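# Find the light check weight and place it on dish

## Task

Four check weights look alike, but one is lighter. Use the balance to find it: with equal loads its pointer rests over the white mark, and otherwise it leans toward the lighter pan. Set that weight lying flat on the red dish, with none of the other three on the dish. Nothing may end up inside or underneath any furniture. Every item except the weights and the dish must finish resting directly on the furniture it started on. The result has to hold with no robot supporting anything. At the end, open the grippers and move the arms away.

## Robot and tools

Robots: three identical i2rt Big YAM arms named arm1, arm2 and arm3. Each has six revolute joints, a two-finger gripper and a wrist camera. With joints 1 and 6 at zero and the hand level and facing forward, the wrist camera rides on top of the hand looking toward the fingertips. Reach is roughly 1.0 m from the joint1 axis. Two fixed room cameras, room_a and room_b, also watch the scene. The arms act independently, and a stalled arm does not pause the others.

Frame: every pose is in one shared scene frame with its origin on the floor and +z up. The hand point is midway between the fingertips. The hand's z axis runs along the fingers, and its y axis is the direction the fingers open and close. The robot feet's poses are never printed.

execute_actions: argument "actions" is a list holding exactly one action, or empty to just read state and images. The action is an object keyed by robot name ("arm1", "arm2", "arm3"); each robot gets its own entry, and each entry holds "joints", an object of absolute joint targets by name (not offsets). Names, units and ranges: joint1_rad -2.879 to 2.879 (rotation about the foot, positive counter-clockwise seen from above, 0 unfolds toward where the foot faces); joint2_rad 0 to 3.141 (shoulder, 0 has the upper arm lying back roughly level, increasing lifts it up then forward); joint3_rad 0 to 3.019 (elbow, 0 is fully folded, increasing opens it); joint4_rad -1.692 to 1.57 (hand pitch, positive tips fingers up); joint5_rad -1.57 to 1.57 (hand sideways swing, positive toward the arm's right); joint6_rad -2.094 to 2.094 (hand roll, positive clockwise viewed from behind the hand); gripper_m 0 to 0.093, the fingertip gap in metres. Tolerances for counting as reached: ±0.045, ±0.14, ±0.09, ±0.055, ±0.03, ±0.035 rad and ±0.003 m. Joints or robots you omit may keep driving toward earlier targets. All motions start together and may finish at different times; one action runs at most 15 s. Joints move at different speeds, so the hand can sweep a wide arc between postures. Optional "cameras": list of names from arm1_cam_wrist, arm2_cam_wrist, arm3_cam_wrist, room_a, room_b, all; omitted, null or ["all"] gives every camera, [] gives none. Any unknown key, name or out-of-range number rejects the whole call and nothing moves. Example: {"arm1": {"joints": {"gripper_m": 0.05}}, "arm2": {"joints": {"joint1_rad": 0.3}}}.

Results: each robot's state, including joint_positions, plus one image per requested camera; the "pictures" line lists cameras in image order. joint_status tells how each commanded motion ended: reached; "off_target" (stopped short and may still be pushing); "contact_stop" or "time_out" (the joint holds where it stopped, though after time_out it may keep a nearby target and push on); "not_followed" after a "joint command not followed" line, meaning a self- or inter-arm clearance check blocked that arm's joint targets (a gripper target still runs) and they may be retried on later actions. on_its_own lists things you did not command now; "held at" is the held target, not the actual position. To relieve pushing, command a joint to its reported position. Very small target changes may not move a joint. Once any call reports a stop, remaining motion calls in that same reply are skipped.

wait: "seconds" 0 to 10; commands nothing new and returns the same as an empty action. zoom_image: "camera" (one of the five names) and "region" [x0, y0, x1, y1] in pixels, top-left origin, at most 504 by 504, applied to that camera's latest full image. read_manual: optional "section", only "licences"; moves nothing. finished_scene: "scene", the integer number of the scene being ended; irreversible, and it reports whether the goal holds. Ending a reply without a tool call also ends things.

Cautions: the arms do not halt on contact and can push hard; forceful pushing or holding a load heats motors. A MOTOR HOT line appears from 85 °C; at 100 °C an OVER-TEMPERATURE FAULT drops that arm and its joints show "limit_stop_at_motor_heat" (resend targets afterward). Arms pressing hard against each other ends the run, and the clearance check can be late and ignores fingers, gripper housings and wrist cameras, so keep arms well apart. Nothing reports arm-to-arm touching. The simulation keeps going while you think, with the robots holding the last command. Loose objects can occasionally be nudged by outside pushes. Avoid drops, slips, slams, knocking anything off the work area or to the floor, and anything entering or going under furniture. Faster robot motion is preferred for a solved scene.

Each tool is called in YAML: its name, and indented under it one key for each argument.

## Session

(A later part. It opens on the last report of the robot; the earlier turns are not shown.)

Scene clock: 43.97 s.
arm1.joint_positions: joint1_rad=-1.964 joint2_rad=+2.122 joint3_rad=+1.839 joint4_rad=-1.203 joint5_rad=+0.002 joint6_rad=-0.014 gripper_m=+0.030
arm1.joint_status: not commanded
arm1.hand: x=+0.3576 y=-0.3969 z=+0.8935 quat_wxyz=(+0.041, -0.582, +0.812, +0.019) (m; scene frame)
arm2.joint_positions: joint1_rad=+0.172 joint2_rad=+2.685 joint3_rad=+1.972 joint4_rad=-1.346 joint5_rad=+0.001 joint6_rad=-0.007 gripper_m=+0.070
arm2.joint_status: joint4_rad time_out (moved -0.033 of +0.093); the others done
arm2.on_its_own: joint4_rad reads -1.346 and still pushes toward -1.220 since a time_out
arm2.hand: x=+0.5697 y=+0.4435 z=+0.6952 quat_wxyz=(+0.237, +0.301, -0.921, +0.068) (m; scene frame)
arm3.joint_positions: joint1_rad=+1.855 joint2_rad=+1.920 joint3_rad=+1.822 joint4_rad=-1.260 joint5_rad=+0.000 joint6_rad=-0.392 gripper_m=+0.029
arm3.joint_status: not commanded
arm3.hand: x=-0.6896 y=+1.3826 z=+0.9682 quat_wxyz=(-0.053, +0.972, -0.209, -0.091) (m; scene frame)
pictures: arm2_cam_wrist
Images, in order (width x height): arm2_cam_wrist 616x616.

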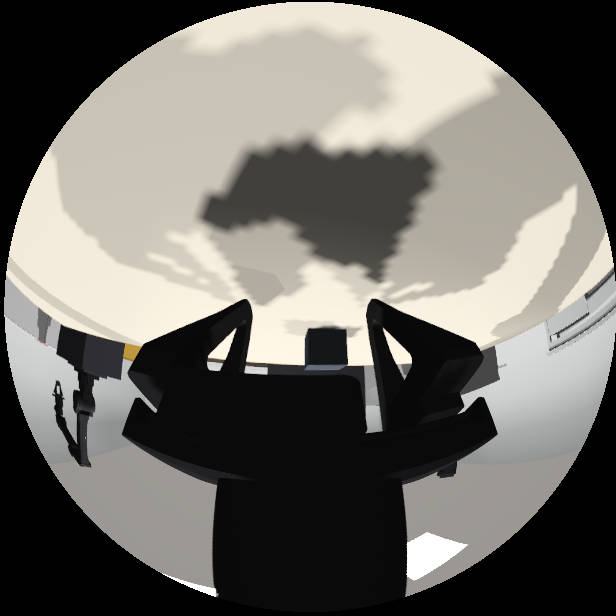

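execute_actions:
  actions:
    - {"arm2":{"joints":{"joint2_rad":2.3,"joint3_rad":1.62,"joint4_rad":-1.0}}, "arm1":{"joints":{"joint2_rad":2.0,"joint3_rad":1.62,"joint4_rad":-1.15}}}
  cameras: ["arm2_cam_wrist","arm1_cam_wrist"]

Scene clock: 46.93 s.
arm1.joint_positions: joint1_rad=-1.964 joint2_rad=+2.009 joint3_rad=+1.612 joint4_rad=-1.162 joint5_rad=+0.002 joint6_rad=-0.014 gripper_m=+0.030
arm1.joint_status: all done
arm1.hand: x=+0.3356 y=-0.4595 z=+0.8787 quat_wxyz=(+0.011, -0.582, +0.813, -0.002) (m; scene frame)
arm2.joint_positions: joint1_rad=+0.172 joint2_rad=+2.276 joint3_rad=+1.632 joint4_rad=-1.011 joint5_rad=+0.001 joint6_rad=-0.007 gripper_m=+0.070
arm2.joint_status: all done
arm2.hand: x=+0.6031 y=+0.4650 z=+0.8259 quat_wxyz=(+0.046, +0.308, -0.950, +0.008) (m; scene frame)
arm3.joint_positions: joint1_rad=+1.855 joint2_rad=+1.920 joint3_rad=+1.822 joint4_rad=-1.260 joint5_rad=+0.000 joint6_rad=-0.392 gripper_m=+0.029
arm3.joint_status: not commanded
arm3.hand: x=-0.6896 y=+1.3826 z=+0.9682 quat_wxyz=(-0.053, +0.972, -0.209, -0.091) (m; scene frame)
pictures: arm1_cam_wrist, arm2_cam_wrist
Images, in order (width x height): arm1_cam_wrist 616x616, arm2_cam_wrist 616x616.

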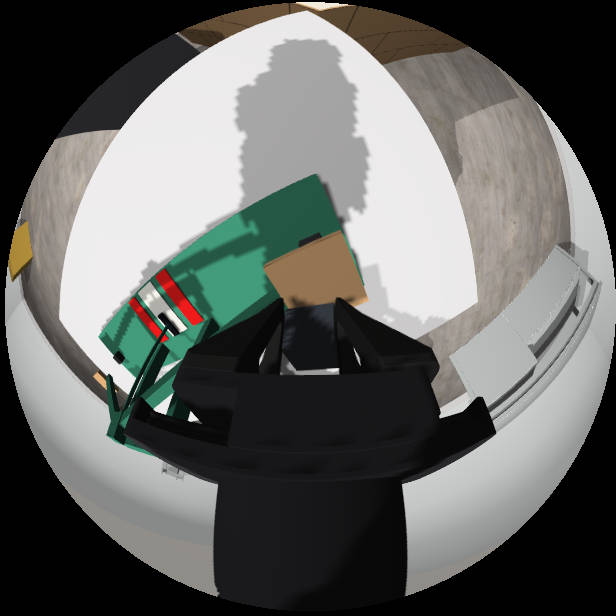

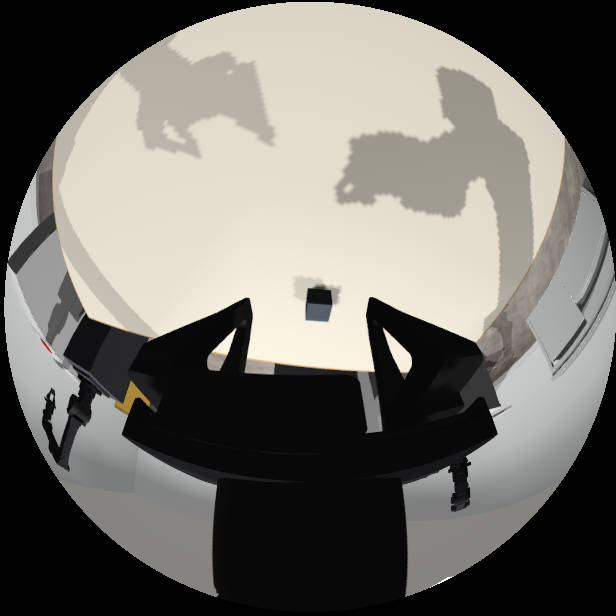

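execute_actions:
  actions:
    - {"arm2":{"joints":{"joint2_rad":2.5,"joint3_rad":1.75,"joint4_rad":-1.07}}, "arm1":{"joints":{"joint2_rad":2.16,"joint3_rad":1.8,"joint4_rad":-1.2}}}
  cameras: ["arm2_cam_wrist","arm1_cam_wrist"]

Scene clock: 51.23 s.
arm1.joint_positions: joint1_rad=-1.964 joint2_rad=+2.150 joint3_rad=+1.745 joint4_rad=-1.199 joint5_rad=+0.000 joint6_rad=-0.013 gripper_m=+0.030
arm1.joint_status: all done
arm1.hand: x=+0.3453 y=-0.4314 z=+0.8419 quat_wxyz=(-0.008, -0.582, +0.813, -0.014) (m; scene frame)
arm2.joint_positions: joint1_rad=+0.172 joint2_rad=+2.507 joint3_rad=+1.718 joint4_rad=-1.058 joint5_rad=+0.001 joint6_rad=-0.007 gripper_m=+0.070
arm2.joint_status: all done
arm2.hand: x=+0.5733 y=+0.4456 z=+0.7184 quat_wxyz=(+0.137, +0.306, -0.941, +0.037) (m; scene frame)
arm3.joint_positions: joint1_rad=+1.855 joint2_rad=+1.920 joint3_rad=+1.822 joint4_rad=-1.260 joint5_rad=+0.000 joint6_rad=-0.392 gripper_m=+0.029
arm3.joint_status: not commanded
arm3.hand: x=-0.6896 y=+1.3826 z=+0.9682 quat_wxyz=(-0.053, +0.972, -0.209, -0.091) (m; scene frame)
pictures: arm1_cam_wrist, arm2_cam_wrist
Images, in order (width x height): arm1_cam_wrist 616x616, arm2_cam_wrist 616x616.

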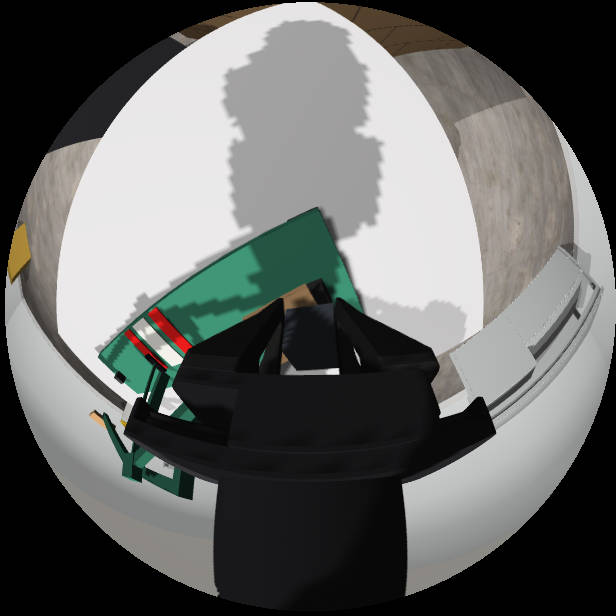

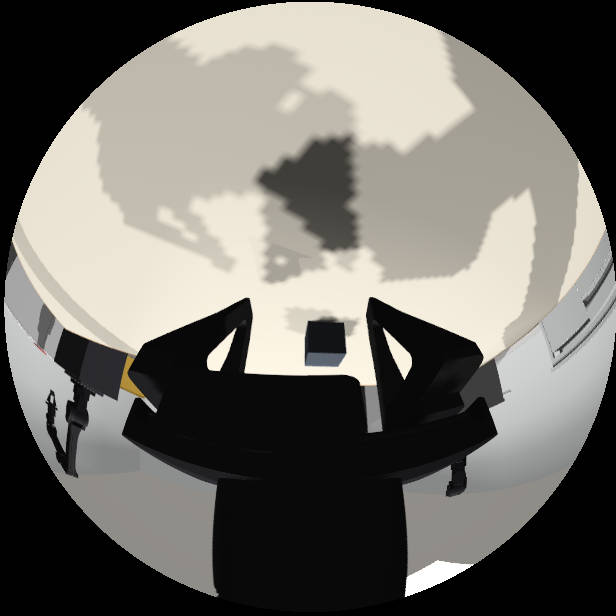

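execute_actions:
  actions:
    - {"arm2":{"joints":{"joint4_rad":-1.15}}, "arm1":{"joints":{"gripper_m":0.06}}}
  cameras: []

execute_actions:
  actions:
    - {"arm2":{"joints":{"gripper_m":0.02}}, "arm1":{"joints":{"joint2_rad":1.8}}}
  cameras: ["arm2_cam_wrist","arm1_cam_wrist"]

Scene clock: 53.47 s.
arm1.joint_positions: joint1_rad=-1.963 joint2_rad=+2.150 joint3_rad=+1.752 joint4_rad=-1.199 joint5_rad=+0.003 joint6_rad=-0.013 gripper_m=+0.060
arm1.joint_status: all done
arm1.hand: x=+0.3463 y=-0.4289 z=+0.8443 quat_wxyz=(-0.005, -0.582, +0.813, -0.013) (m; scene frame)
arm2.joint_positions: joint1_rad=+0.172 joint2_rad=+2.507 joint3_rad=+1.718 joint4_rad=-1.134 joint5_rad=+0.001 joint6_rad=-0.007 gripper_m=+0.070
arm2.joint_status: all done
arm2.hand: x=+0.5590 y=+0.4353 z=+0.7243 quat_wxyz=(+0.173, +0.305, -0.935, +0.048) (m; scene frame)
arm3.joint_positions: joint1_rad=+1.855 joint2_rad=+1.920 joint3_rad=+1.822 joint4_rad=-1.260 joint5_rad=+0.000 joint6_rad=-0.392 gripper_m=+0.029
arm3.joint_status: not commanded
arm3.hand: x=-0.6896 y=+1.3826 z=+0.9682 quat_wxyz=(-0.053, +0.972, -0.209, -0.091) (m; scene frame)
pictures: none
No camera images: the call's "cameras" was empty. Leave "cameras" out to get every camera's image.

Scene clock: 54.90 s.
arm1.joint_positions: joint1_rad=-1.963 joint2_rad=+1.776 joint3_rad=+1.791 joint4_rad=-1.199 joint5_rad=+0.003 joint6_rad=-0.013 gripper_m=+0.060
arm1.joint_status: all done
arm1.hand: x=+0.3457 y=-0.4206 z=+1.0929 quat_wxyz=(+0.163, -0.572, +0.797, +0.104) (m; scene frame)
arm2.joint_positions: joint1_rad=+0.172 joint2_rad=+2.507 joint3_rad=+1.718 joint4_rad=-1.134 joint5_rad=+0.001 joint6_rad=-0.007 gripper_m=+0.020
arm2.joint_status: all done
arm2.hand: x=+0.5590 y=+0.4353 z=+0.7243 quat_wxyz=(+0.173, +0.305, -0.935, +0.048) (m; scene frame)
arm3.joint_positions: joint1_rad=+1.855 joint2_rad=+1.920 joint3_rad=+1.822 joint4_rad=-1.260 joint5_rad=+0.000 joint6_rad=-0.392 gripper_m=+0.029
arm3.joint_status: not commanded
arm3.hand: x=-0.6896 y=+1.3826 z=+0.9682 quat_wxyz=(-0.053, +0.972, -0.209, -0.091) (m; scene frame)
pictures: arm1_cam_wrist, arm2_cam_wrist
Images, in order (width x height): arm1_cam_wrist 616x616, arm2_cam_wrist 616x616.

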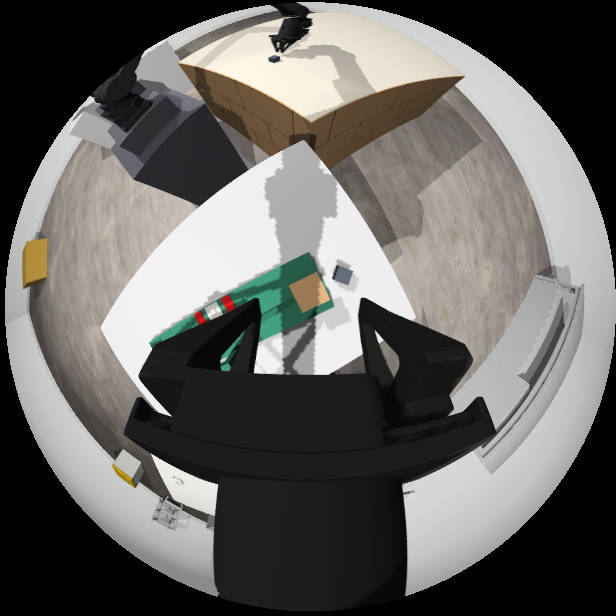

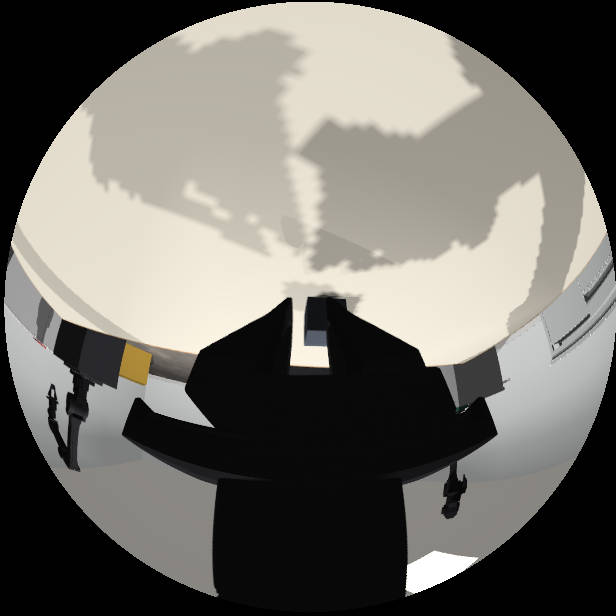

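execute_actions:
  actions:
    - {"arm2":{"joints":{"gripper_m":0.07}}, "arm1":{"joints":{"joint1_rad":-2.03,"joint2_rad":2.0,"joint3_rad":1.72,"joint4_rad":-1.15,"joint6_rad":0.3}}}
  cameras: ["arm1_cam_wrist"]

execute_actions:
  actions:
    - {"arm2":{"joints":{"joint1_rad":0.12,"joint2_rad":2.66,"joint3_rad":1.82,"joint4_rad":-1.13}}}
  cameras: ["arm2_cam_wrist"]

Scene clock: 58.33 s.
arm1.joint_positions: joint1_rad=-2.038 joint2_rad=+2.014 joint3_rad=+1.704 joint4_rad=-1.163 joint5_rad=+0.001 joint6_rad=+0.285 gripper_m=+0.060
arm1.joint_status: all done
arm1.hand: x=+0.3895 y=-0.4446 z=+0.9105 quat_wxyz=(+0.043, -0.422, +0.905, +0.028) (m; scene frame)
arm2.joint_positions: joint1_rad=+0.172 joint2_rad=+2.507 joint3_rad=+1.718 joint4_rad=-1.134 joint5_rad=+0.001 joint6_rad=-0.007 gripper_m=+0.070
arm2.joint_status: all done
arm2.hand: x=+0.5590 y=+0.4353 z=+0.7243 quat_wxyz=(+0.173, +0.305, -0.935, +0.048) (m; scene frame)
arm3.joint_positions: joint1_rad=+1.855 joint2_rad=+1.920 joint3_rad=+1.822 joint4_rad=-1.260 joint5_rad=+0.000 joint6_rad=-0.392 gripper_m=+0.029
arm3.joint_status: not commanded
arm3.hand: x=-0.6896 y=+1.3826 z=+0.9682 quat_wxyz=(-0.053, +0.972, -0.209, -0.091) (m; scene frame)
pictures: arm1_cam_wrist
Images, in order (width x height): arm1_cam_wrist 616x616.

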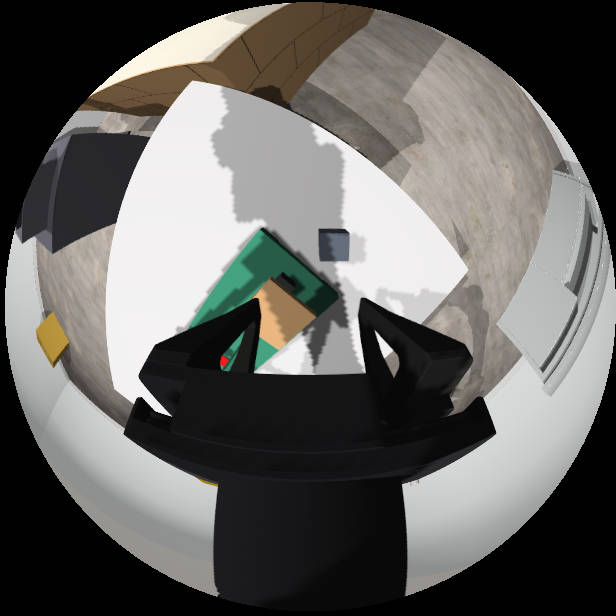

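Scene clock: 59.17 s.
arm1.joint_positions: joint1_rad=-2.038 joint2_rad=+2.014 joint3_rad=+1.704 joint4_rad=-1.163 joint5_rad=+0.001 joint6_rad=+0.285 gripper_m=+0.060
arm1.joint_status: not commanded
arm1.hand: x=+0.3895 y=-0.4446 z=+0.9105 quat_wxyz=(+0.043, -0.422, +0.905, +0.028) (m; scene frame)
arm2.joint_positions: joint1_rad=+0.126 joint2_rad=+2.591 joint3_rad=+1.815 joint4_rad=-1.141 joint5_rad=-0.005 joint6_rad=-0.006 gripper_m=+0.070
arm2.joint_status: all done
arm2.hand: x=+0.5875 y=+0.4250 z=+0.6974 quat_wxyz=(+0.172, +0.282, -0.943, +0.041) (m; scene frame)
arm3.joint_positions: joint1_rad=+1.855 joint2_rad=+1.920 joint3_rad=+1.822 joint4_rad=-1.260 joint5_rad=+0.000 joint6_rad=-0.392 gripper_m=+0.029
arm3.joint_status: not commanded
arm3.hand: x=-0.6896 y=+1.3826 z=+0.9682 quat_wxyz=(-0.053, +0.972, -0.209, -0.091) (m; scene frame)
pictures: arm2_cam_wrist
Images, in order (width x height): arm2_cam_wrist 616x616.

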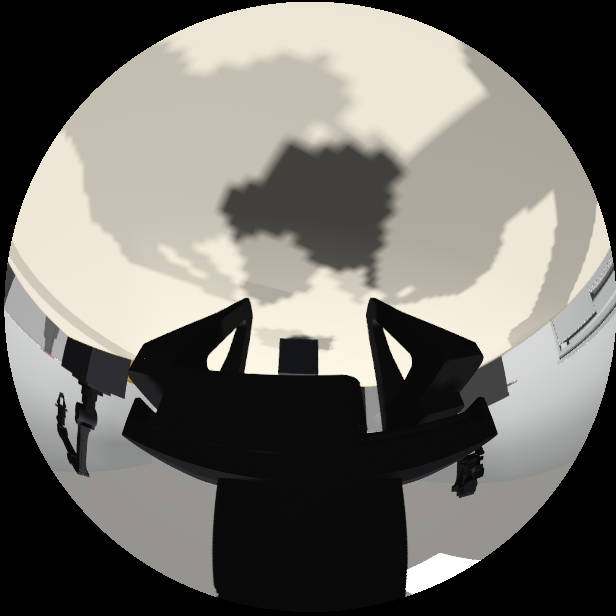

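execute_actions:
  actions:
    - {"arm2":{"joints":{"joint4_rad":-1.21}}, "arm1":{"joints":{"joint1_rad":-2.08,"joint2_rad":2.22,"joint3_rad":1.95,"joint4_rad":-1.2}}}
  cameras: ["arm1_cam_wrist"]

execute_actions:
  actions:
    - {"arm2":{"joints":{"gripper_m":0.02}}}
  cameras: ["arm2_cam_wrist"]

Scene clock: 61.77 s.
arm1.joint_positions: joint1_rad=-2.084 joint2_rad=+2.201 joint3_rad=+1.902 joint4_rad=-1.189 joint5_rad=+0.001 joint6_rad=+0.285 gripper_m=+0.060
arm1.joint_status: all done
arm1.hand: x=+0.4397 y=-0.4104 z=+0.8679 quat_wxyz=(+0.038, -0.401, +0.915, +0.023) (m; scene frame)
arm2.joint_positions: joint1_rad=+0.126 joint2_rad=+2.599 joint3_rad=+1.816 joint4_rad=-1.195 joint5_rad=-0.002 joint6_rad=-0.006 gripper_m=+0.070
arm2.joint_status: all done
arm2.hand: x=+0.5753 y=+0.4166 z=+0.6980 quat_wxyz=(+0.201, +0.281, -0.937, +0.050) (m; scene frame)
arm3.joint_positions: joint1_rad=+1.855 joint2_rad=+1.920 joint3_rad=+1.822 joint4_rad=-1.260 joint5_rad=+0.000 joint6_rad=-0.392 gripper_m=+0.029
arm3.joint_status: not commanded
arm3.hand: x=-0.6896 y=+1.3826 z=+0.9682 quat_wxyz=(-0.053, +0.972, -0.209, -0.091) (m; scene frame)
pictures: arm1_cam_wrist
Images, in order (width x height): arm1_cam_wrist 616x616.

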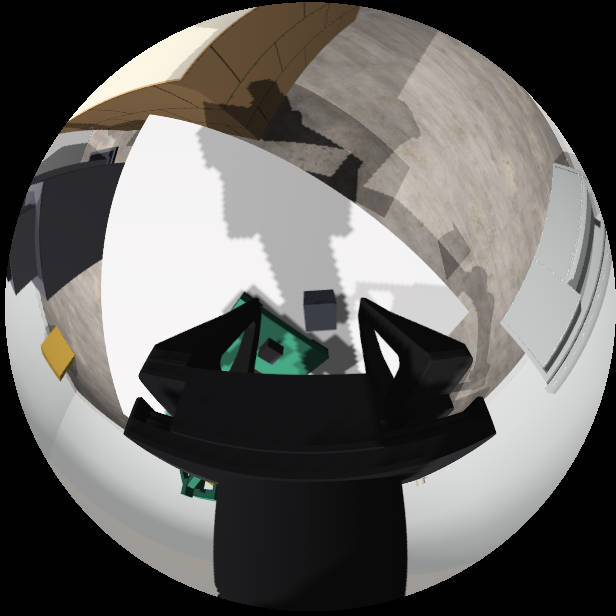

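Scene clock: 62.37 s.
arm1.joint_positions: joint1_rad=-2.084 joint2_rad=+2.201 joint3_rad=+1.902 joint4_rad=-1.189 joint5_rad=+0.001 joint6_rad=+0.285 gripper_m=+0.060
arm1.joint_status: not commanded
arm1.hand: x=+0.4397 y=-0.4104 z=+0.8679 quat_wxyz=(+0.038, -0.401, +0.915, +0.023) (m; scene frame)
arm2.joint_positions: joint1_rad=+0.126 joint2_rad=+2.602 joint3_rad=+1.816 joint4_rad=-1.208 joint5_rad=-0.002 joint6_rad=-0.006 gripper_m=+0.020
arm2.joint_status: all done
arm2.hand: x=+0.5720 y=+0.4144 z=+0.6979 quat_wxyz=(+0.208, +0.281, -0.936, +0.053) (m; scene frame)
arm3.joint_positions: joint1_rad=+1.855 joint2_rad=+1.920 joint3_rad=+1.822 joint4_rad=-1.260 joint5_rad=+0.000 joint6_rad=-0.392 gripper_m=+0.029
arm3.joint_status: not commanded
arm3.hand: x=-0.6896 y=+1.3826 z=+0.9682 quat_wxyz=(-0.053, +0.972, -0.209, -0.091) (m; scene frame)
pictures: arm2_cam_wrist
Images, in order (width x height): arm2_cam_wrist 616x616.

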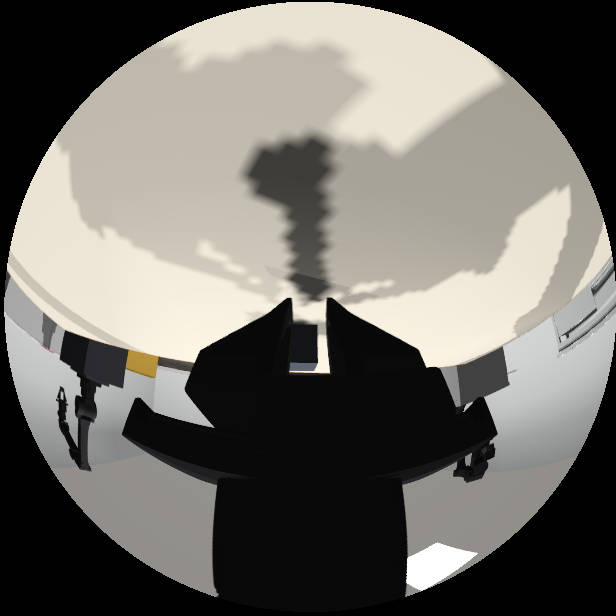

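execute_actions:
  actions:
    - {"arm2":{"joints":{"gripper_m":0.07}}, "arm1":{"joints":{"joint2_rad":2.37,"joint3_rad":1.95,"joint4_rad":-1.2}}}
  cameras: ["arm1_cam_wrist"]

execute_actions:
  actions:
    - {"arm2":{"joints":{"joint2_rad":2.3,"joint3_rad":1.4,"joint4_rad":-0.7}}}
  cameras: ["arm2_cam_wrist"]

Scene clock: 66.80 s.
arm1.joint_positions: joint1_rad=-2.086 joint2_rad=+2.347 joint3_rad=+1.931 joint4_rad=-1.191 joint5_rad=-0.001 joint6_rad=+0.287 gripper_m=+0.060
arm1.joint_status: all done
arm1.hand: x=+0.4379 y=-0.4193 z=+0.7823 quat_wxyz=(-0.008, -0.399, +0.917, -0.015) (m; scene frame)
arm2.joint_positions: joint1_rad=+0.126 joint2_rad=+2.602 joint3_rad=+1.816 joint4_rad=-1.208 joint5_rad=-0.002 joint6_rad=-0.006 gripper_m=+0.070
arm2.joint_status: all done
arm2.hand: x=+0.5720 y=+0.4144 z=+0.6979 quat_wxyz=(+0.208, +0.281, -0.936, +0.053) (m; scene frame)
arm3.joint_positions: joint1_rad=+1.855 joint2_rad=+1.920 joint3_rad=+1.822 joint4_rad=-1.260 joint5_rad=+0.000 joint6_rad=-0.392 gripper_m=+0.029
arm3.joint_status: not commanded
arm3.hand: x=-0.6896 y=+1.3826 z=+0.9682 quat_wxyz=(-0.053, +0.972, -0.209, -0.091) (m; scene frame)
pictures: arm1_cam_wrist
Images, in order (width x height): arm1_cam_wrist 616x616.

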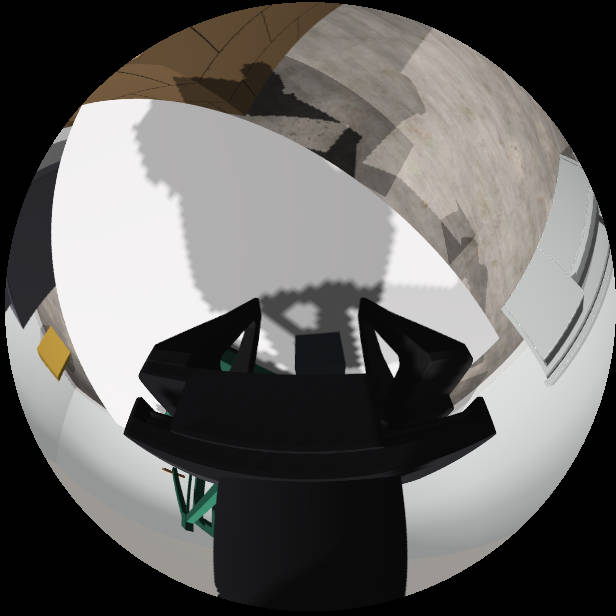

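Scene clock: 68.10 s.
arm1.joint_positions: joint1_rad=-2.086 joint2_rad=+2.347 joint3_rad=+1.931 joint4_rad=-1.191 joint5_rad=-0.001 joint6_rad=+0.287 gripper_m=+0.060
arm1.joint_status: not commanded
arm1.hand: x=+0.4379 y=-0.4193 z=+0.7823 quat_wxyz=(-0.008, -0.399, +0.917, -0.015) (m; scene frame)
arm2.joint_positions: joint1_rad=+0.126 joint2_rad=+2.283 joint3_rad=+1.411 joint4_rad=-0.715 joint5_rad=-0.002 joint6_rad=-0.006 gripper_m=+0.070
arm2.joint_status: all done
arm2.hand: x=+0.5827 y=+0.4203 z=+0.7597 quat_wxyz=(+0.015, +0.286, -0.958, -0.004) (m; scene frame)
arm3.joint_positions: joint1_rad=+1.855 joint2_rad=+1.920 joint3_rad=+1.822 joint4_rad=-1.260 joint5_rad=+0.000 joint6_rad=-0.392 gripper_m=+0.029
arm3.joint_status: not commanded
arm3.hand: x=-0.6896 y=+1.3826 z=+0.9682 quat_wxyz=(-0.053, +0.972, -0.209, -0.091) (m; scene frame)
pictures: arm2_cam_wrist
Images, in order (width x height): arm2_cam_wrist 616x616.

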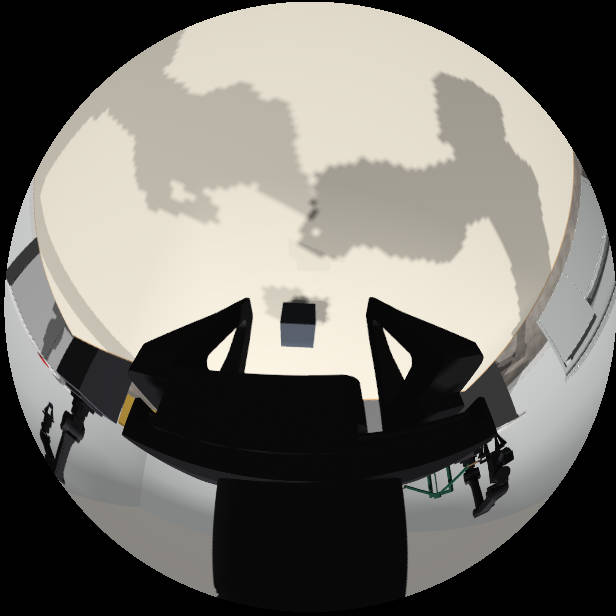

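execute_actions:
  actions:
    - {"arm2":{"joints":{"joint3_rad":1.27,"joint4_rad":-0.62}}, "arm1":{"joints":{"joint4_rad":-1.34}}}
  cameras: ["arm1_cam_wrist","arm2_cam_wrist"]

Scene clock: 70.50 s.
arm1.joint_positions: joint1_rad=-2.086 joint2_rad=+2.347 joint3_rad=+1.931 joint4_rad=-1.326 joint5_rad=-0.001 joint6_rad=+0.287 gripper_m=+0.060
arm1.joint_status: all done
arm1.hand: x=+0.4231 y=-0.4488 z=+0.7856 quat_wxyz=(-0.060, -0.397, +0.914, -0.058) (m; scene frame)
arm2.joint_positions: joint1_rad=+0.126 joint2_rad=+2.287 joint3_rad=+1.270 joint4_rad=-0.634 joint5_rad=-0.002 joint6_rad=-0.006 gripper_m=+0.070
arm2.joint_status: all done
arm2.hand: x=+0.5322 y=+0.3882 z=+0.7272 quat_wxyz=(+0.045, +0.286, -0.957, +0.005) (m; scene frame)
arm3.joint_positions: joint1_rad=+1.855 joint2_rad=+1.920 joint3_rad=+1.822 joint4_rad=-1.260 joint5_rad=+0.000 joint6_rad=-0.392 gripper_m=+0.029
arm3.joint_status: not commanded
arm3.hand: x=-0.6896 y=+1.3826 z=+0.9682 quat_wxyz=(-0.053, +0.972, -0.209, -0.091) (m; scene frame)
pictures: arm1_cam_wrist, arm2_cam_wrist
Images, in order (width x height): arm1_cam_wrist 616x616, arm2_cam_wrist 616x616.

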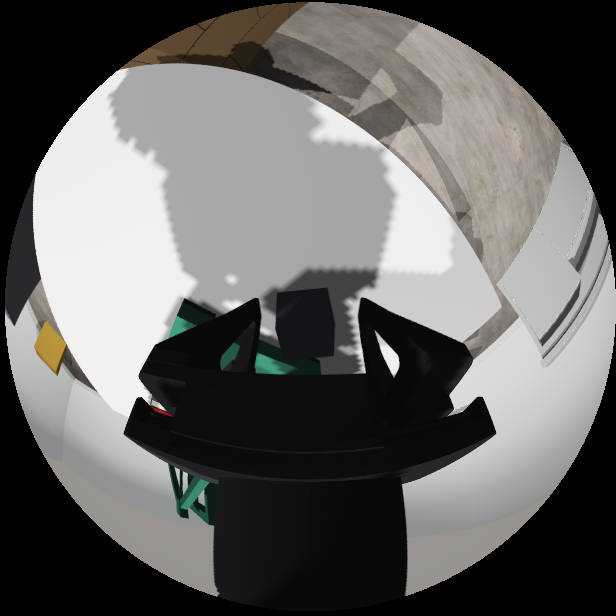

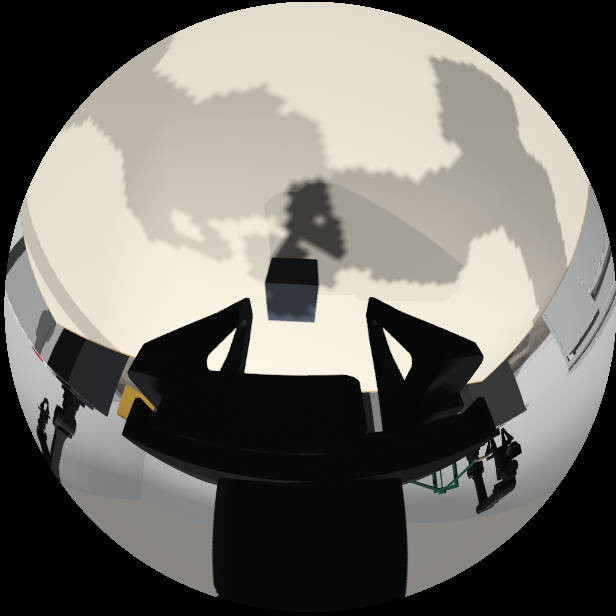

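execute_actions:
  actions:
    - {"arm2":{"joints":{"joint1_rad":0.175,"joint4_rad":-0.46}}, "arm1":{"joints":{"gripper_m":0.02}}}
  cameras: ["arm2_cam_wrist"]

Scene clock: 72.93 s.
arm1.joint_positions: joint1_rad=-2.086 joint2_rad=+2.347 joint3_rad=+1.931 joint4_rad=-1.327 joint5_rad=-0.001 joint6_rad=+0.287 gripper_m=+0.030
arm1.joint_status: gripper_m off_target (ended at +0.030, target +0.020)
arm1.hand: x=+0.4230 y=-0.4489 z=+0.7856 quat_wxyz=(-0.060, -0.397, +0.914, -0.058) (m; scene frame)
arm2.joint_positions: joint1_rad=+0.178 joint2_rad=+2.287 joint3_rad=+1.270 joint4_rad=-0.476 joint5_rad=-0.002 joint6_rad=-0.006 gripper_m=+0.070
arm2.joint_status: all done
arm2.hand: x=+0.5490 y=+0.4325 z=+0.7272 quat_wxyz=(-0.030, +0.310, -0.950, -0.018) (m; scene frame)
arm3.joint_positions: joint1_rad=+1.855 joint2_rad=+1.920 joint3_rad=+1.822 joint4_rad=-1.260 joint5_rad=+0.000 joint6_rad=-0.392 gripper_m=+0.029
arm3.joint_status: not commanded
arm3.hand: x=-0.6896 y=+1.3826 z=+0.9682 quat_wxyz=(-0.053, +0.972, -0.209, -0.091) (m; scene frame)
pictures: arm2_cam_wrist
Images, in order (width x height): arm2_cam_wrist 616x616.

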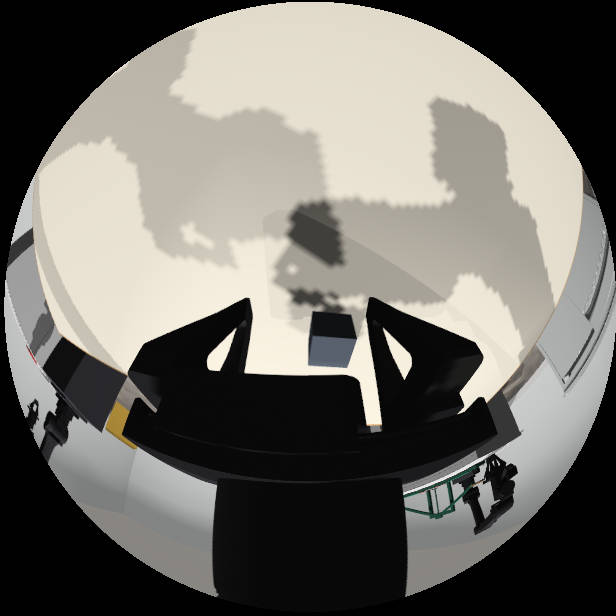

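execute_actions:
  actions:
    - {"arm2":{"joints":{"joint2_rad":2.41,"joint3_rad":1.37,"joint4_rad":-0.6}}, "arm1":{"joints":{"joint2_rad":1.95}}}
  cameras: ["arm2_cam_wrist"]

execute_actions:
  actions:
    - {"arm1":{"joints":{"joint1_rad":-1.95,"joint2_rad":2.0,"joint3_rad":1.62,"joint4_rad":-1.15,"joint6_rad":0}}}
  cameras: ["arm1_cam_wrist"]

Scene clock: 77.63 s.
arm1.joint_positions: joint1_rad=-2.086 joint2_rad=+1.943 joint3_rad=+1.936 joint4_rad=-1.329 joint5_rad=-0.001 joint6_rad=+0.287 gripper_m=+0.030
arm1.joint_status: all done
arm1.hand: x=+0.4279 y=-0.4314 z=+1.0453 quat_wxyz=(+0.095, -0.397, +0.910, +0.072) (m; scene frame)
arm2.joint_positions: joint1_rad=+0.178 joint2_rad=+2.377 joint3_rad=+1.355 joint4_rad=-0.583 joint5_rad=-0.001 joint6_rad=-0.006 gripper_m=+0.070
arm2.joint_status: all done
arm2.hand: x=+0.5414 y=+0.4275 z=+0.6977 quat_wxyz=(+0.023, +0.311, -0.950, -0.001) (m; scene frame)
arm3.joint_positions: joint1_rad=+1.855 joint2_rad=+1.920 joint3_rad=+1.822 joint4_rad=-1.260 joint5_rad=+0.000 joint6_rad=-0.392 gripper_m=+0.029
arm3.joint_status: not commanded
arm3.hand: x=-0.6896 y=+1.3826 z=+0.9682 quat_wxyz=(-0.053, +0.972, -0.209, -0.091) (m; scene frame)
pictures: arm2_cam_wrist
Images, in order (width x height): arm2_cam_wrist 616x616.

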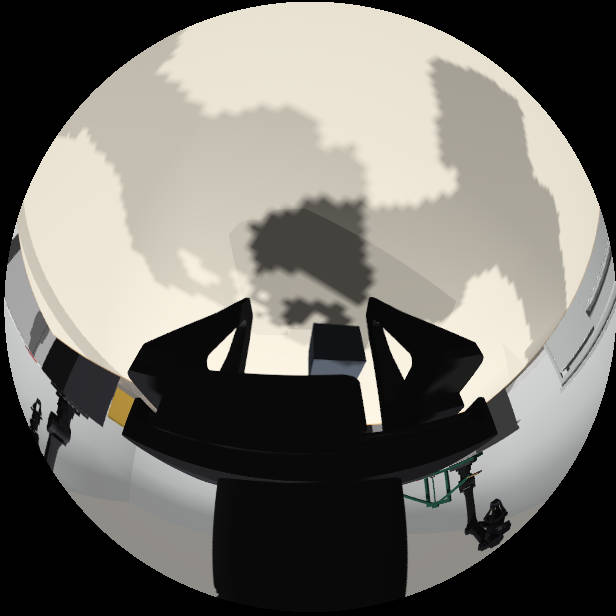

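Scene clock: 79.23 s.
arm1.joint_positions: joint1_rad=-1.952 joint2_rad=+2.004 joint3_rad=+1.606 joint4_rad=-1.164 joint5_rad=+0.001 joint6_rad=+0.015 gripper_m=+0.030
arm1.joint_status: all done
arm1.hand: x=+0.3278 y=-0.4593 z=+0.8794 quat_wxyz=(+0.009, -0.575, +0.818, -0.003) (m; scene frame)
arm2.joint_positions: joint1_rad=+0.178 joint2_rad=+2.377 joint3_rad=+1.355 joint4_rad=-0.583 joint5_rad=-0.001 joint6_rad=-0.006 gripper_m=+0.070
arm2.joint_status: not commanded
arm2.hand: x=+0.5414 y=+0.4275 z=+0.6977 quat_wxyz=(+0.023, +0.311, -0.950, -0.001) (m; scene frame)
arm3.joint_positions: joint1_rad=+1.855 joint2_rad=+1.920 joint3_rad=+1.822 joint4_rad=-1.260 joint5_rad=+0.000 joint6_rad=-0.392 gripper_m=+0.029
arm3.joint_status: not commanded
arm3.hand: x=-0.6896 y=+1.3826 z=+0.9682 quat_wxyz=(-0.053, +0.972, -0.209, -0.091) (m; scene frame)
pictures: arm1_cam_wrist
Images, in order (width x height): arm1_cam_wrist 616x616.

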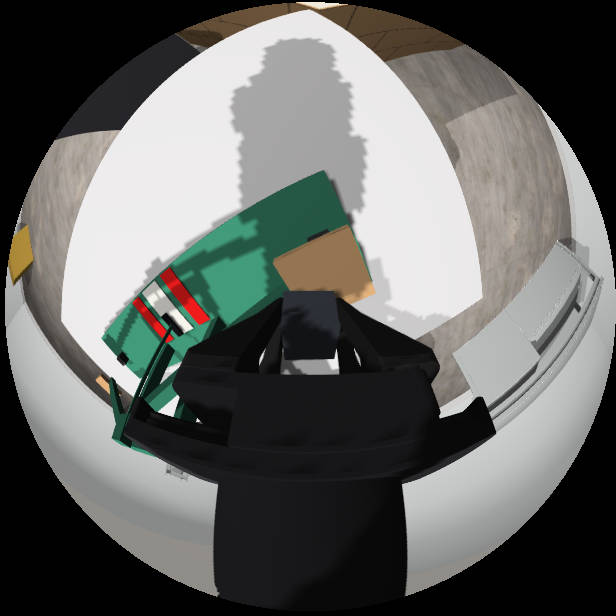

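execute_actions:
  actions:
    - {"arm2":{"joints":{"joint4_rad":-0.7}}, "arm1":{"joints":{"joint1_rad":-1.98,"joint4_rad":-0.93}}}
  cameras: ["arm1_cam_wrist"]

execute_actions:
  actions:
    - {"arm2":{"joints":{"gripper_m":0.02}}}
  cameras: ["arm2_cam_wrist"]

Scene clock: 81.23 s.
arm1.joint_positions: joint1_rad=-1.978 joint2_rad=+2.004 joint3_rad=+1.606 joint4_rad=-0.950 joint5_rad=+0.001 joint6_rad=+0.015 gripper_m=+0.030
arm1.joint_status: all done
arm1.hand: x=+0.3607 y=-0.4158 z=+0.8858 quat_wxyz=(+0.097, -0.562, +0.820, +0.059) (m; scene frame)
arm2.joint_positions: joint1_rad=+0.178 joint2_rad=+2.382 joint3_rad=+1.355 joint4_rad=-0.686 joint5_rad=-0.001 joint6_rad=-0.006 gripper_m=+0.070
arm2.joint_status: all done
arm2.hand: x=+0.5198 y=+0.4118 z=+0.6979 quat_wxyz=(+0.074, +0.310, -0.948, +0.015) (m; scene frame)
arm3.joint_positions: joint1_rad=+1.855 joint2_rad=+1.920 joint3_rad=+1.822 joint4_rad=-1.260 joint5_rad=+0.000 joint6_rad=-0.392 gripper_m=+0.029
arm3.joint_status: not commanded
arm3.hand: x=-0.6896 y=+1.3826 z=+0.9682 quat_wxyz=(-0.053, +0.972, -0.209, -0.091) (m; scene frame)
pictures: arm1_cam_wrist
Images, in order (width x height): arm1_cam_wrist 616x616.

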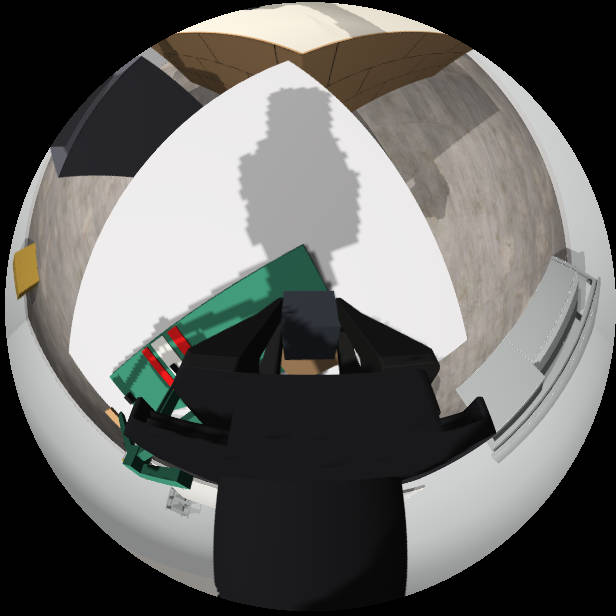

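Scene clock: 81.83 s.
arm1.joint_positions: joint1_rad=-1.978 joint2_rad=+2.004 joint3_rad=+1.606 joint4_rad=-0.950 joint5_rad=+0.001 joint6_rad=+0.015 gripper_m=+0.030
arm1.joint_status: not commanded
arm1.hand: x=+0.3607 y=-0.4158 z=+0.8858 quat_wxyz=(+0.097, -0.562, +0.820, +0.059) (m; scene frame)
arm2.joint_positions: joint1_rad=+0.178 joint2_rad=+2.382 joint3_rad=+1.355 joint4_rad=-0.686 joint5_rad=+0.001 joint6_rad=-0.006 gripper_m=+0.030
arm2.joint_status: gripper_m off_target (ended at +0.030, target +0.020)
arm2.hand: x=+0.5198 y=+0.4113 z=+0.6978 quat_wxyz=(+0.074, +0.310, -0.948, +0.017) (m; scene frame)
arm3.joint_positions: joint1_rad=+1.855 joint2_rad=+1.920 joint3_rad=+1.822 joint4_rad=-1.260 joint5_rad=+0.000 joint6_rad=-0.392 gripper_m=+0.029
arm3.joint_status: not commanded
arm3.hand: x=-0.6896 y=+1.3826 z=+0.9682 quat_wxyz=(-0.053, +0.972, -0.209, -0.091) (m; scene frame)
pictures: arm2_cam_wrist
Images, in order (width x height): arm2_cam_wrist 616x616.

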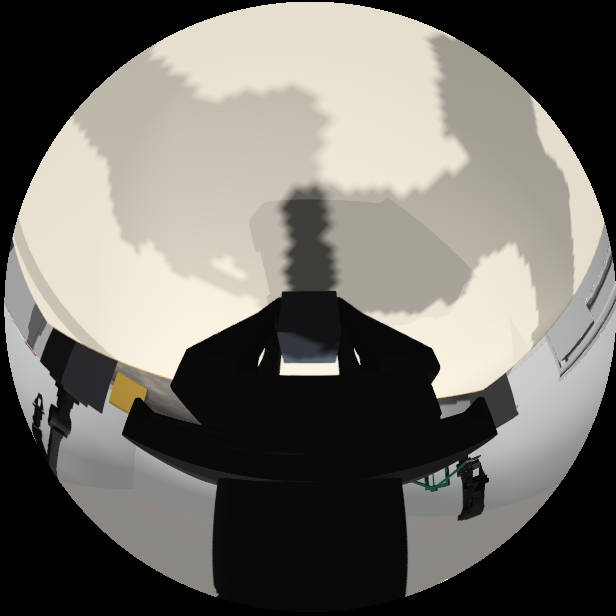

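execute_actions:
  actions:
    - {"arm2":{"joints":{"joint2_rad":1.9}}, "arm1":{"joints":{"joint3_rad":1.51}}}
  cameras: ["arm1_cam_wrist"]

Scene clock: 84.43 s.
arm1.joint_positions: joint1_rad=-1.979 joint2_rad=+2.004 joint3_rad=+1.497 joint4_rad=-0.939 joint5_rad=+0.001 joint6_rad=+0.014 gripper_m=+0.030
arm1.joint_status: all done
arm1.hand: x=+0.3468 y=-0.4553 z=+0.8439 quat_wxyz=(+0.057, -0.564, +0.823, +0.031) (m; scene frame)
arm2.joint_positions: joint1_rad=+0.178 joint2_rad=+1.896 joint3_rad=+1.355 joint4_rad=-0.690 joint5_rad=+0.001 joint6_rad=-0.006 gripper_m=+0.030
arm2.joint_status: all done
arm2.hand: x=+0.6138 y=+0.4745 z=+0.9645 quat_wxyz=(-0.155, +0.305, -0.938, -0.056) (m; scene frame)
arm3.joint_positions: joint1_rad=+1.855 joint2_rad=+1.920 joint3_rad=+1.822 joint4_rad=-1.260 joint5_rad=+0.000 joint6_rad=-0.392 gripper_m=+0.029
arm3.joint_status: not commanded
arm3.hand: x=-0.6896 y=+1.3826 z=+0.9682 quat_wxyz=(-0.053, +0.972, -0.209, -0.091) (m; scene frame)
pictures: arm1_cam_wrist
Images, in order (width x height): arm1_cam_wrist 616x616.

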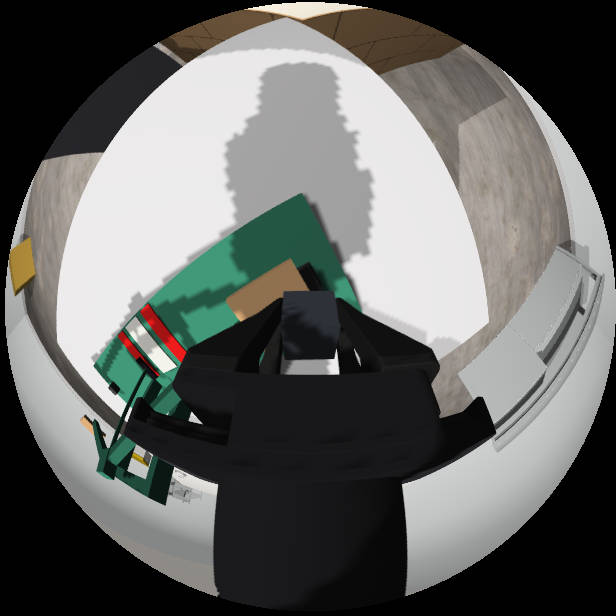

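execute_actions:
  actions:
    - {"arm1":{"joints":{"joint1_rad":-1.925,"joint4_rad":-0.7}}}
  cameras: ["arm1_cam_wrist"]

Scene clock: 86.87 s.
arm1.joint_positions: joint1_rad=-1.919 joint2_rad=+2.004 joint3_rad=+1.497 joint4_rad=-0.723 joint5_rad=+0.001 joint6_rad=+0.014 gripper_m=+0.030
arm1.joint_status: all done
arm1.hand: x=+0.3270 y=-0.3943 z=+0.8557 quat_wxyz=(+0.141, -0.582, +0.795, +0.097) (m; scene frame)
arm2.joint_positions: joint1_rad=+0.178 joint2_rad=+1.896 joint3_rad=+1.355 joint4_rad=-0.690 joint5_rad=+0.001 joint6_rad=-0.006 gripper_m=+0.030
arm2.joint_status: not commanded
arm2.hand: x=+0.6138 y=+0.4745 z=+0.9645 quat_wxyz=(-0.155, +0.305, -0.938, -0.056) (m; scene frame)
arm3.joint_positions: joint1_rad=+1.855 joint2_rad=+1.920 joint3_rad=+1.822 joint4_rad=-1.260 joint5_rad=+0.000 joint6_rad=-0.392 gripper_m=+0.029
arm3.joint_status: not commanded
arm3.hand: x=-0.6896 y=+1.3826 z=+0.9682 quat_wxyz=(-0.053, +0.972, -0.209, -0.091) (m; scene frame)
pictures: arm1_cam_wrist
Images, in order (width x height): arm1_cam_wrist 616x616.

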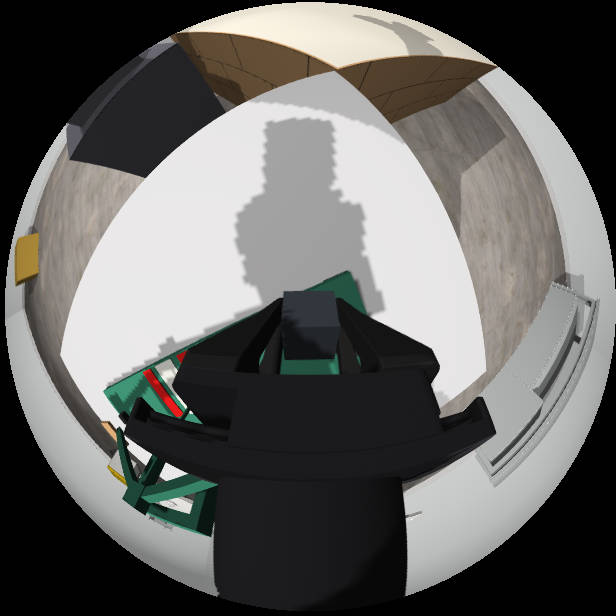

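execute_actions:
  actions:
    - {"arm1":{"joints":{"joint1_rad":-1.955,"joint4_rad":-0.84}}}
  cameras: ["arm1_cam_wrist","room_b"]

zoom_image:
  camera: "room_b"
  region: [430,220,570,320]

Scene clock: 90.73 s.
arm1.joint_positions: joint1_rad=-1.938 joint2_rad=+2.004 joint3_rad=+1.497 joint4_rad=-0.781 joint5_rad=-0.008 joint6_rad=+0.005 gripper_m=+0.030
arm1.joint_status: joint4_rad time_out (moved -0.058 of -0.117); the others done
arm1.on_its_own: joint4_rad reads -0.781 and still pushes toward -0.840 since a time_out
arm1.hand: x=+0.3334 y=-0.4103 z=+0.8516 quat_wxyz=(+0.117, -0.581, +0.801, +0.082) (m; scene frame)
arm2.joint_positions: joint1_rad=+0.178 joint2_rad=+1.896 joint3_rad=+1.355 joint4_rad=-0.690 joint5_rad=+0.001 joint6_rad=-0.006 gripper_m=+0.030
arm2.joint_status: not commanded
arm2.hand: x=+0.6138 y=+0.4745 z=+0.9645 quat_wxyz=(-0.155, +0.305, -0.938, -0.056) (m; scene frame)
arm3.joint_positions: joint1_rad=+1.855 joint2_rad=+1.920 joint3_rad=+1.822 joint4_rad=-1.260 joint5_rad=+0.000 joint6_rad=-0.392 gripper_m=+0.029
arm3.joint_status: not commanded
arm3.hand: x=-0.6896 y=+1.3826 z=+0.9682 quat_wxyz=(-0.053, +0.972, -0.209, -0.091) (m; scene frame)
pictures: arm1_cam_wrist, room_b
Images, in order (width x height): arm1_cam_wrist 616x616, room_b 896x504.

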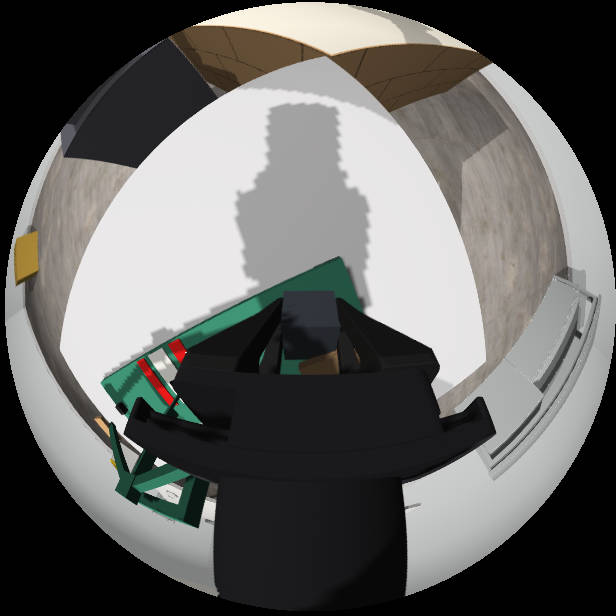

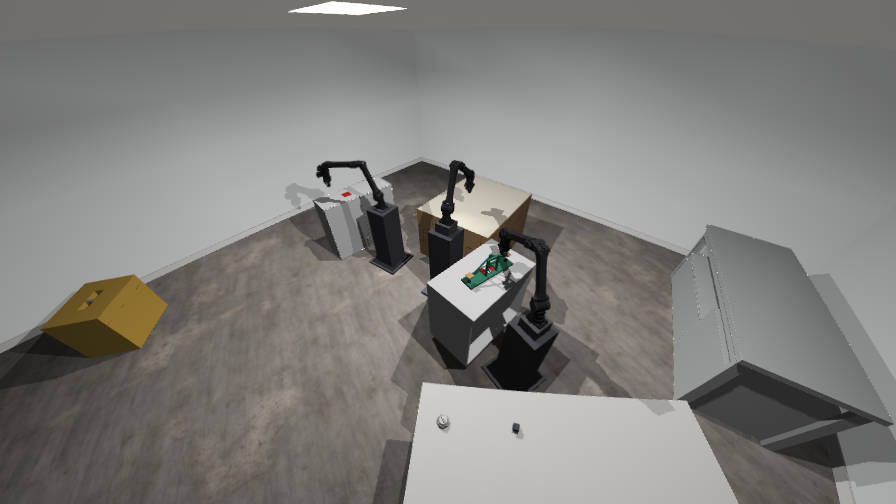

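Region (430, 220, 570, 320) of room_b's 896x504 image, scaled by 3.600, with more detail than that image has; it fills the top 360 rows of this view, and the rest is white.

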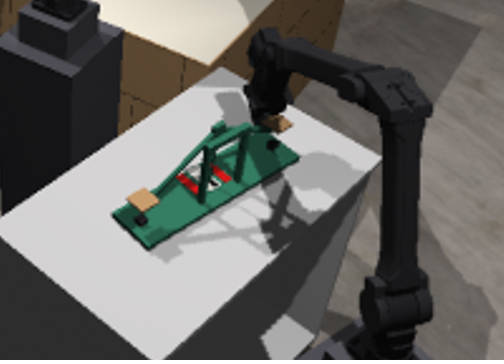

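execute_actions:
  actions:
    - {"arm1":{"joints":{"joint3_rad":1.6,"joint4_rad":-0.78}}}
  cameras: []

execute_actions:
  actions:
    - {"arm1":{"joints":{"joint1_rad":-1.96,"joint4_rad":-1.04}}}
  cameras: ["arm1_cam_wrist","room_b"]

zoom_image:
  camera: "room_b"
  region: [430,220,570,320]

Scene clock: 94.07 s.
arm1.joint_positions: joint1_rad=-1.949 joint2_rad=+2.004 joint3_rad=+1.543 joint4_rad=-0.781 joint5_rad=-0.003 joint6_rad=+0.005 gripper_m=+0.030
arm1.joint_status: all done
arm1.hand: x=+0.3472 y=-0.3953 z=+0.8705 quat_wxyz=(+0.137, -0.574, +0.802, +0.092) (m; scene frame)
arm2.joint_positions: joint1_rad=+0.178 joint2_rad=+1.896 joint3_rad=+1.355 joint4_rad=-0.690 joint5_rad=+0.001 joint6_rad=-0.006 gripper_m=+0.030
arm2.joint_status: not commanded
arm2.hand: x=+0.6138 y=+0.4745 z=+0.9645 quat_wxyz=(-0.155, +0.305, -0.938, -0.056) (m; scene frame)
arm3.joint_positions: joint1_rad=+1.855 joint2_rad=+1.920 joint3_rad=+1.822 joint4_rad=-1.260 joint5_rad=+0.000 joint6_rad=-0.392 gripper_m=+0.029
arm3.joint_status: not commanded
arm3.hand: x=-0.6896 y=+1.3826 z=+0.9682 quat_wxyz=(-0.053, +0.972, -0.209, -0.091) (m; scene frame)
pictures: none
No camera images: the call's "cameras" was empty. Leave "cameras" out to get every camera's image.

Scene clock: 96.23 s.
arm1.joint_positions: joint1_rad=-1.954 joint2_rad=+2.005 joint3_rad=+1.589 joint4_rad=-0.975 joint5_rad=-0.001 joint6_rad=+0.004 gripper_m=+0.030
arm1.joint_status: joint4_rad time_out (moved -0.193 of -0.259); the others done
arm1.on_its_own: joint4_rad reads -0.975 and still pushes toward -1.040 since a time_out
arm1.hand: x=+0.3413 y=-0.4224 z=+0.8769 quat_wxyz=(+0.078, -0.578, +0.811, +0.048) (m; scene frame)
arm2.joint_positions: joint1_rad=+0.178 joint2_rad=+1.896 joint3_rad=+1.355 joint4_rad=-0.690 joint5_rad=+0.001 joint6_rad=-0.006 gripper_m=+0.030
arm2.joint_status: not commanded
arm2.hand: x=+0.6138 y=+0.4745 z=+0.9645 quat_wxyz=(-0.155, +0.305, -0.938, -0.056) (m; scene frame)
arm3.joint_positions: joint1_rad=+1.855 joint2_rad=+1.920 joint3_rad=+1.822 joint4_rad=-1.260 joint5_rad=+0.000 joint6_rad=-0.392 gripper_m=+0.029
arm3.joint_status: not commanded
arm3.hand: x=-0.6896 y=+1.3826 z=+0.9682 quat_wxyz=(-0.053, +0.972, -0.209, -0.091) (m; scene frame)
pictures: arm1_cam_wrist, room_b
Images, in order (width x height): arm1_cam_wrist 616x616, room_b 896x504.

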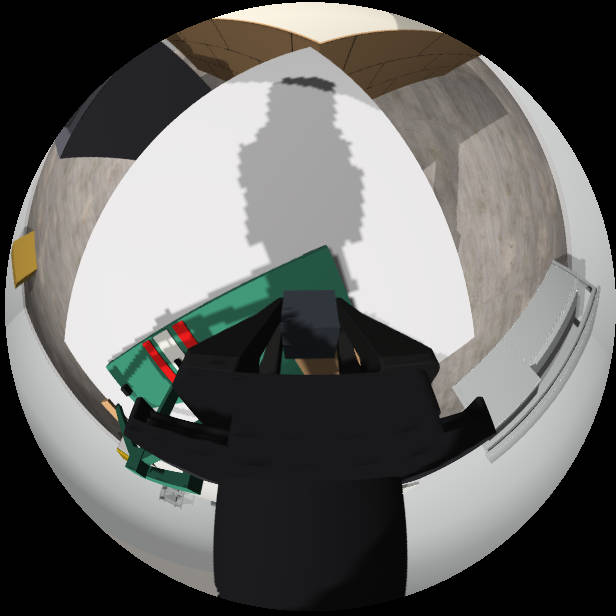

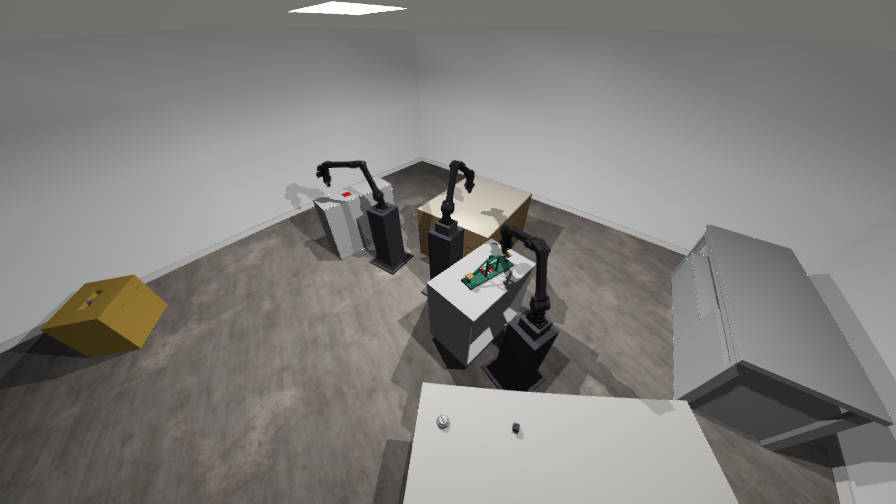

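Region (430, 220, 570, 320) of room_b's 896x504 image, scaled by 3.600, with more detail than that image has; it fills the top 360 rows of this view, and the rest is white.

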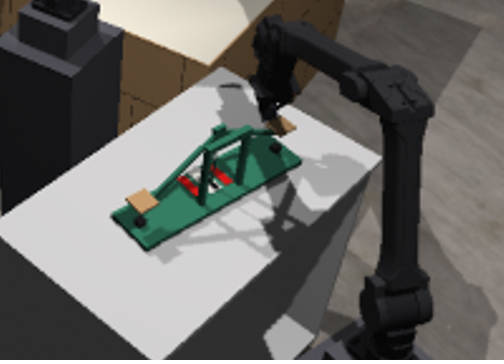

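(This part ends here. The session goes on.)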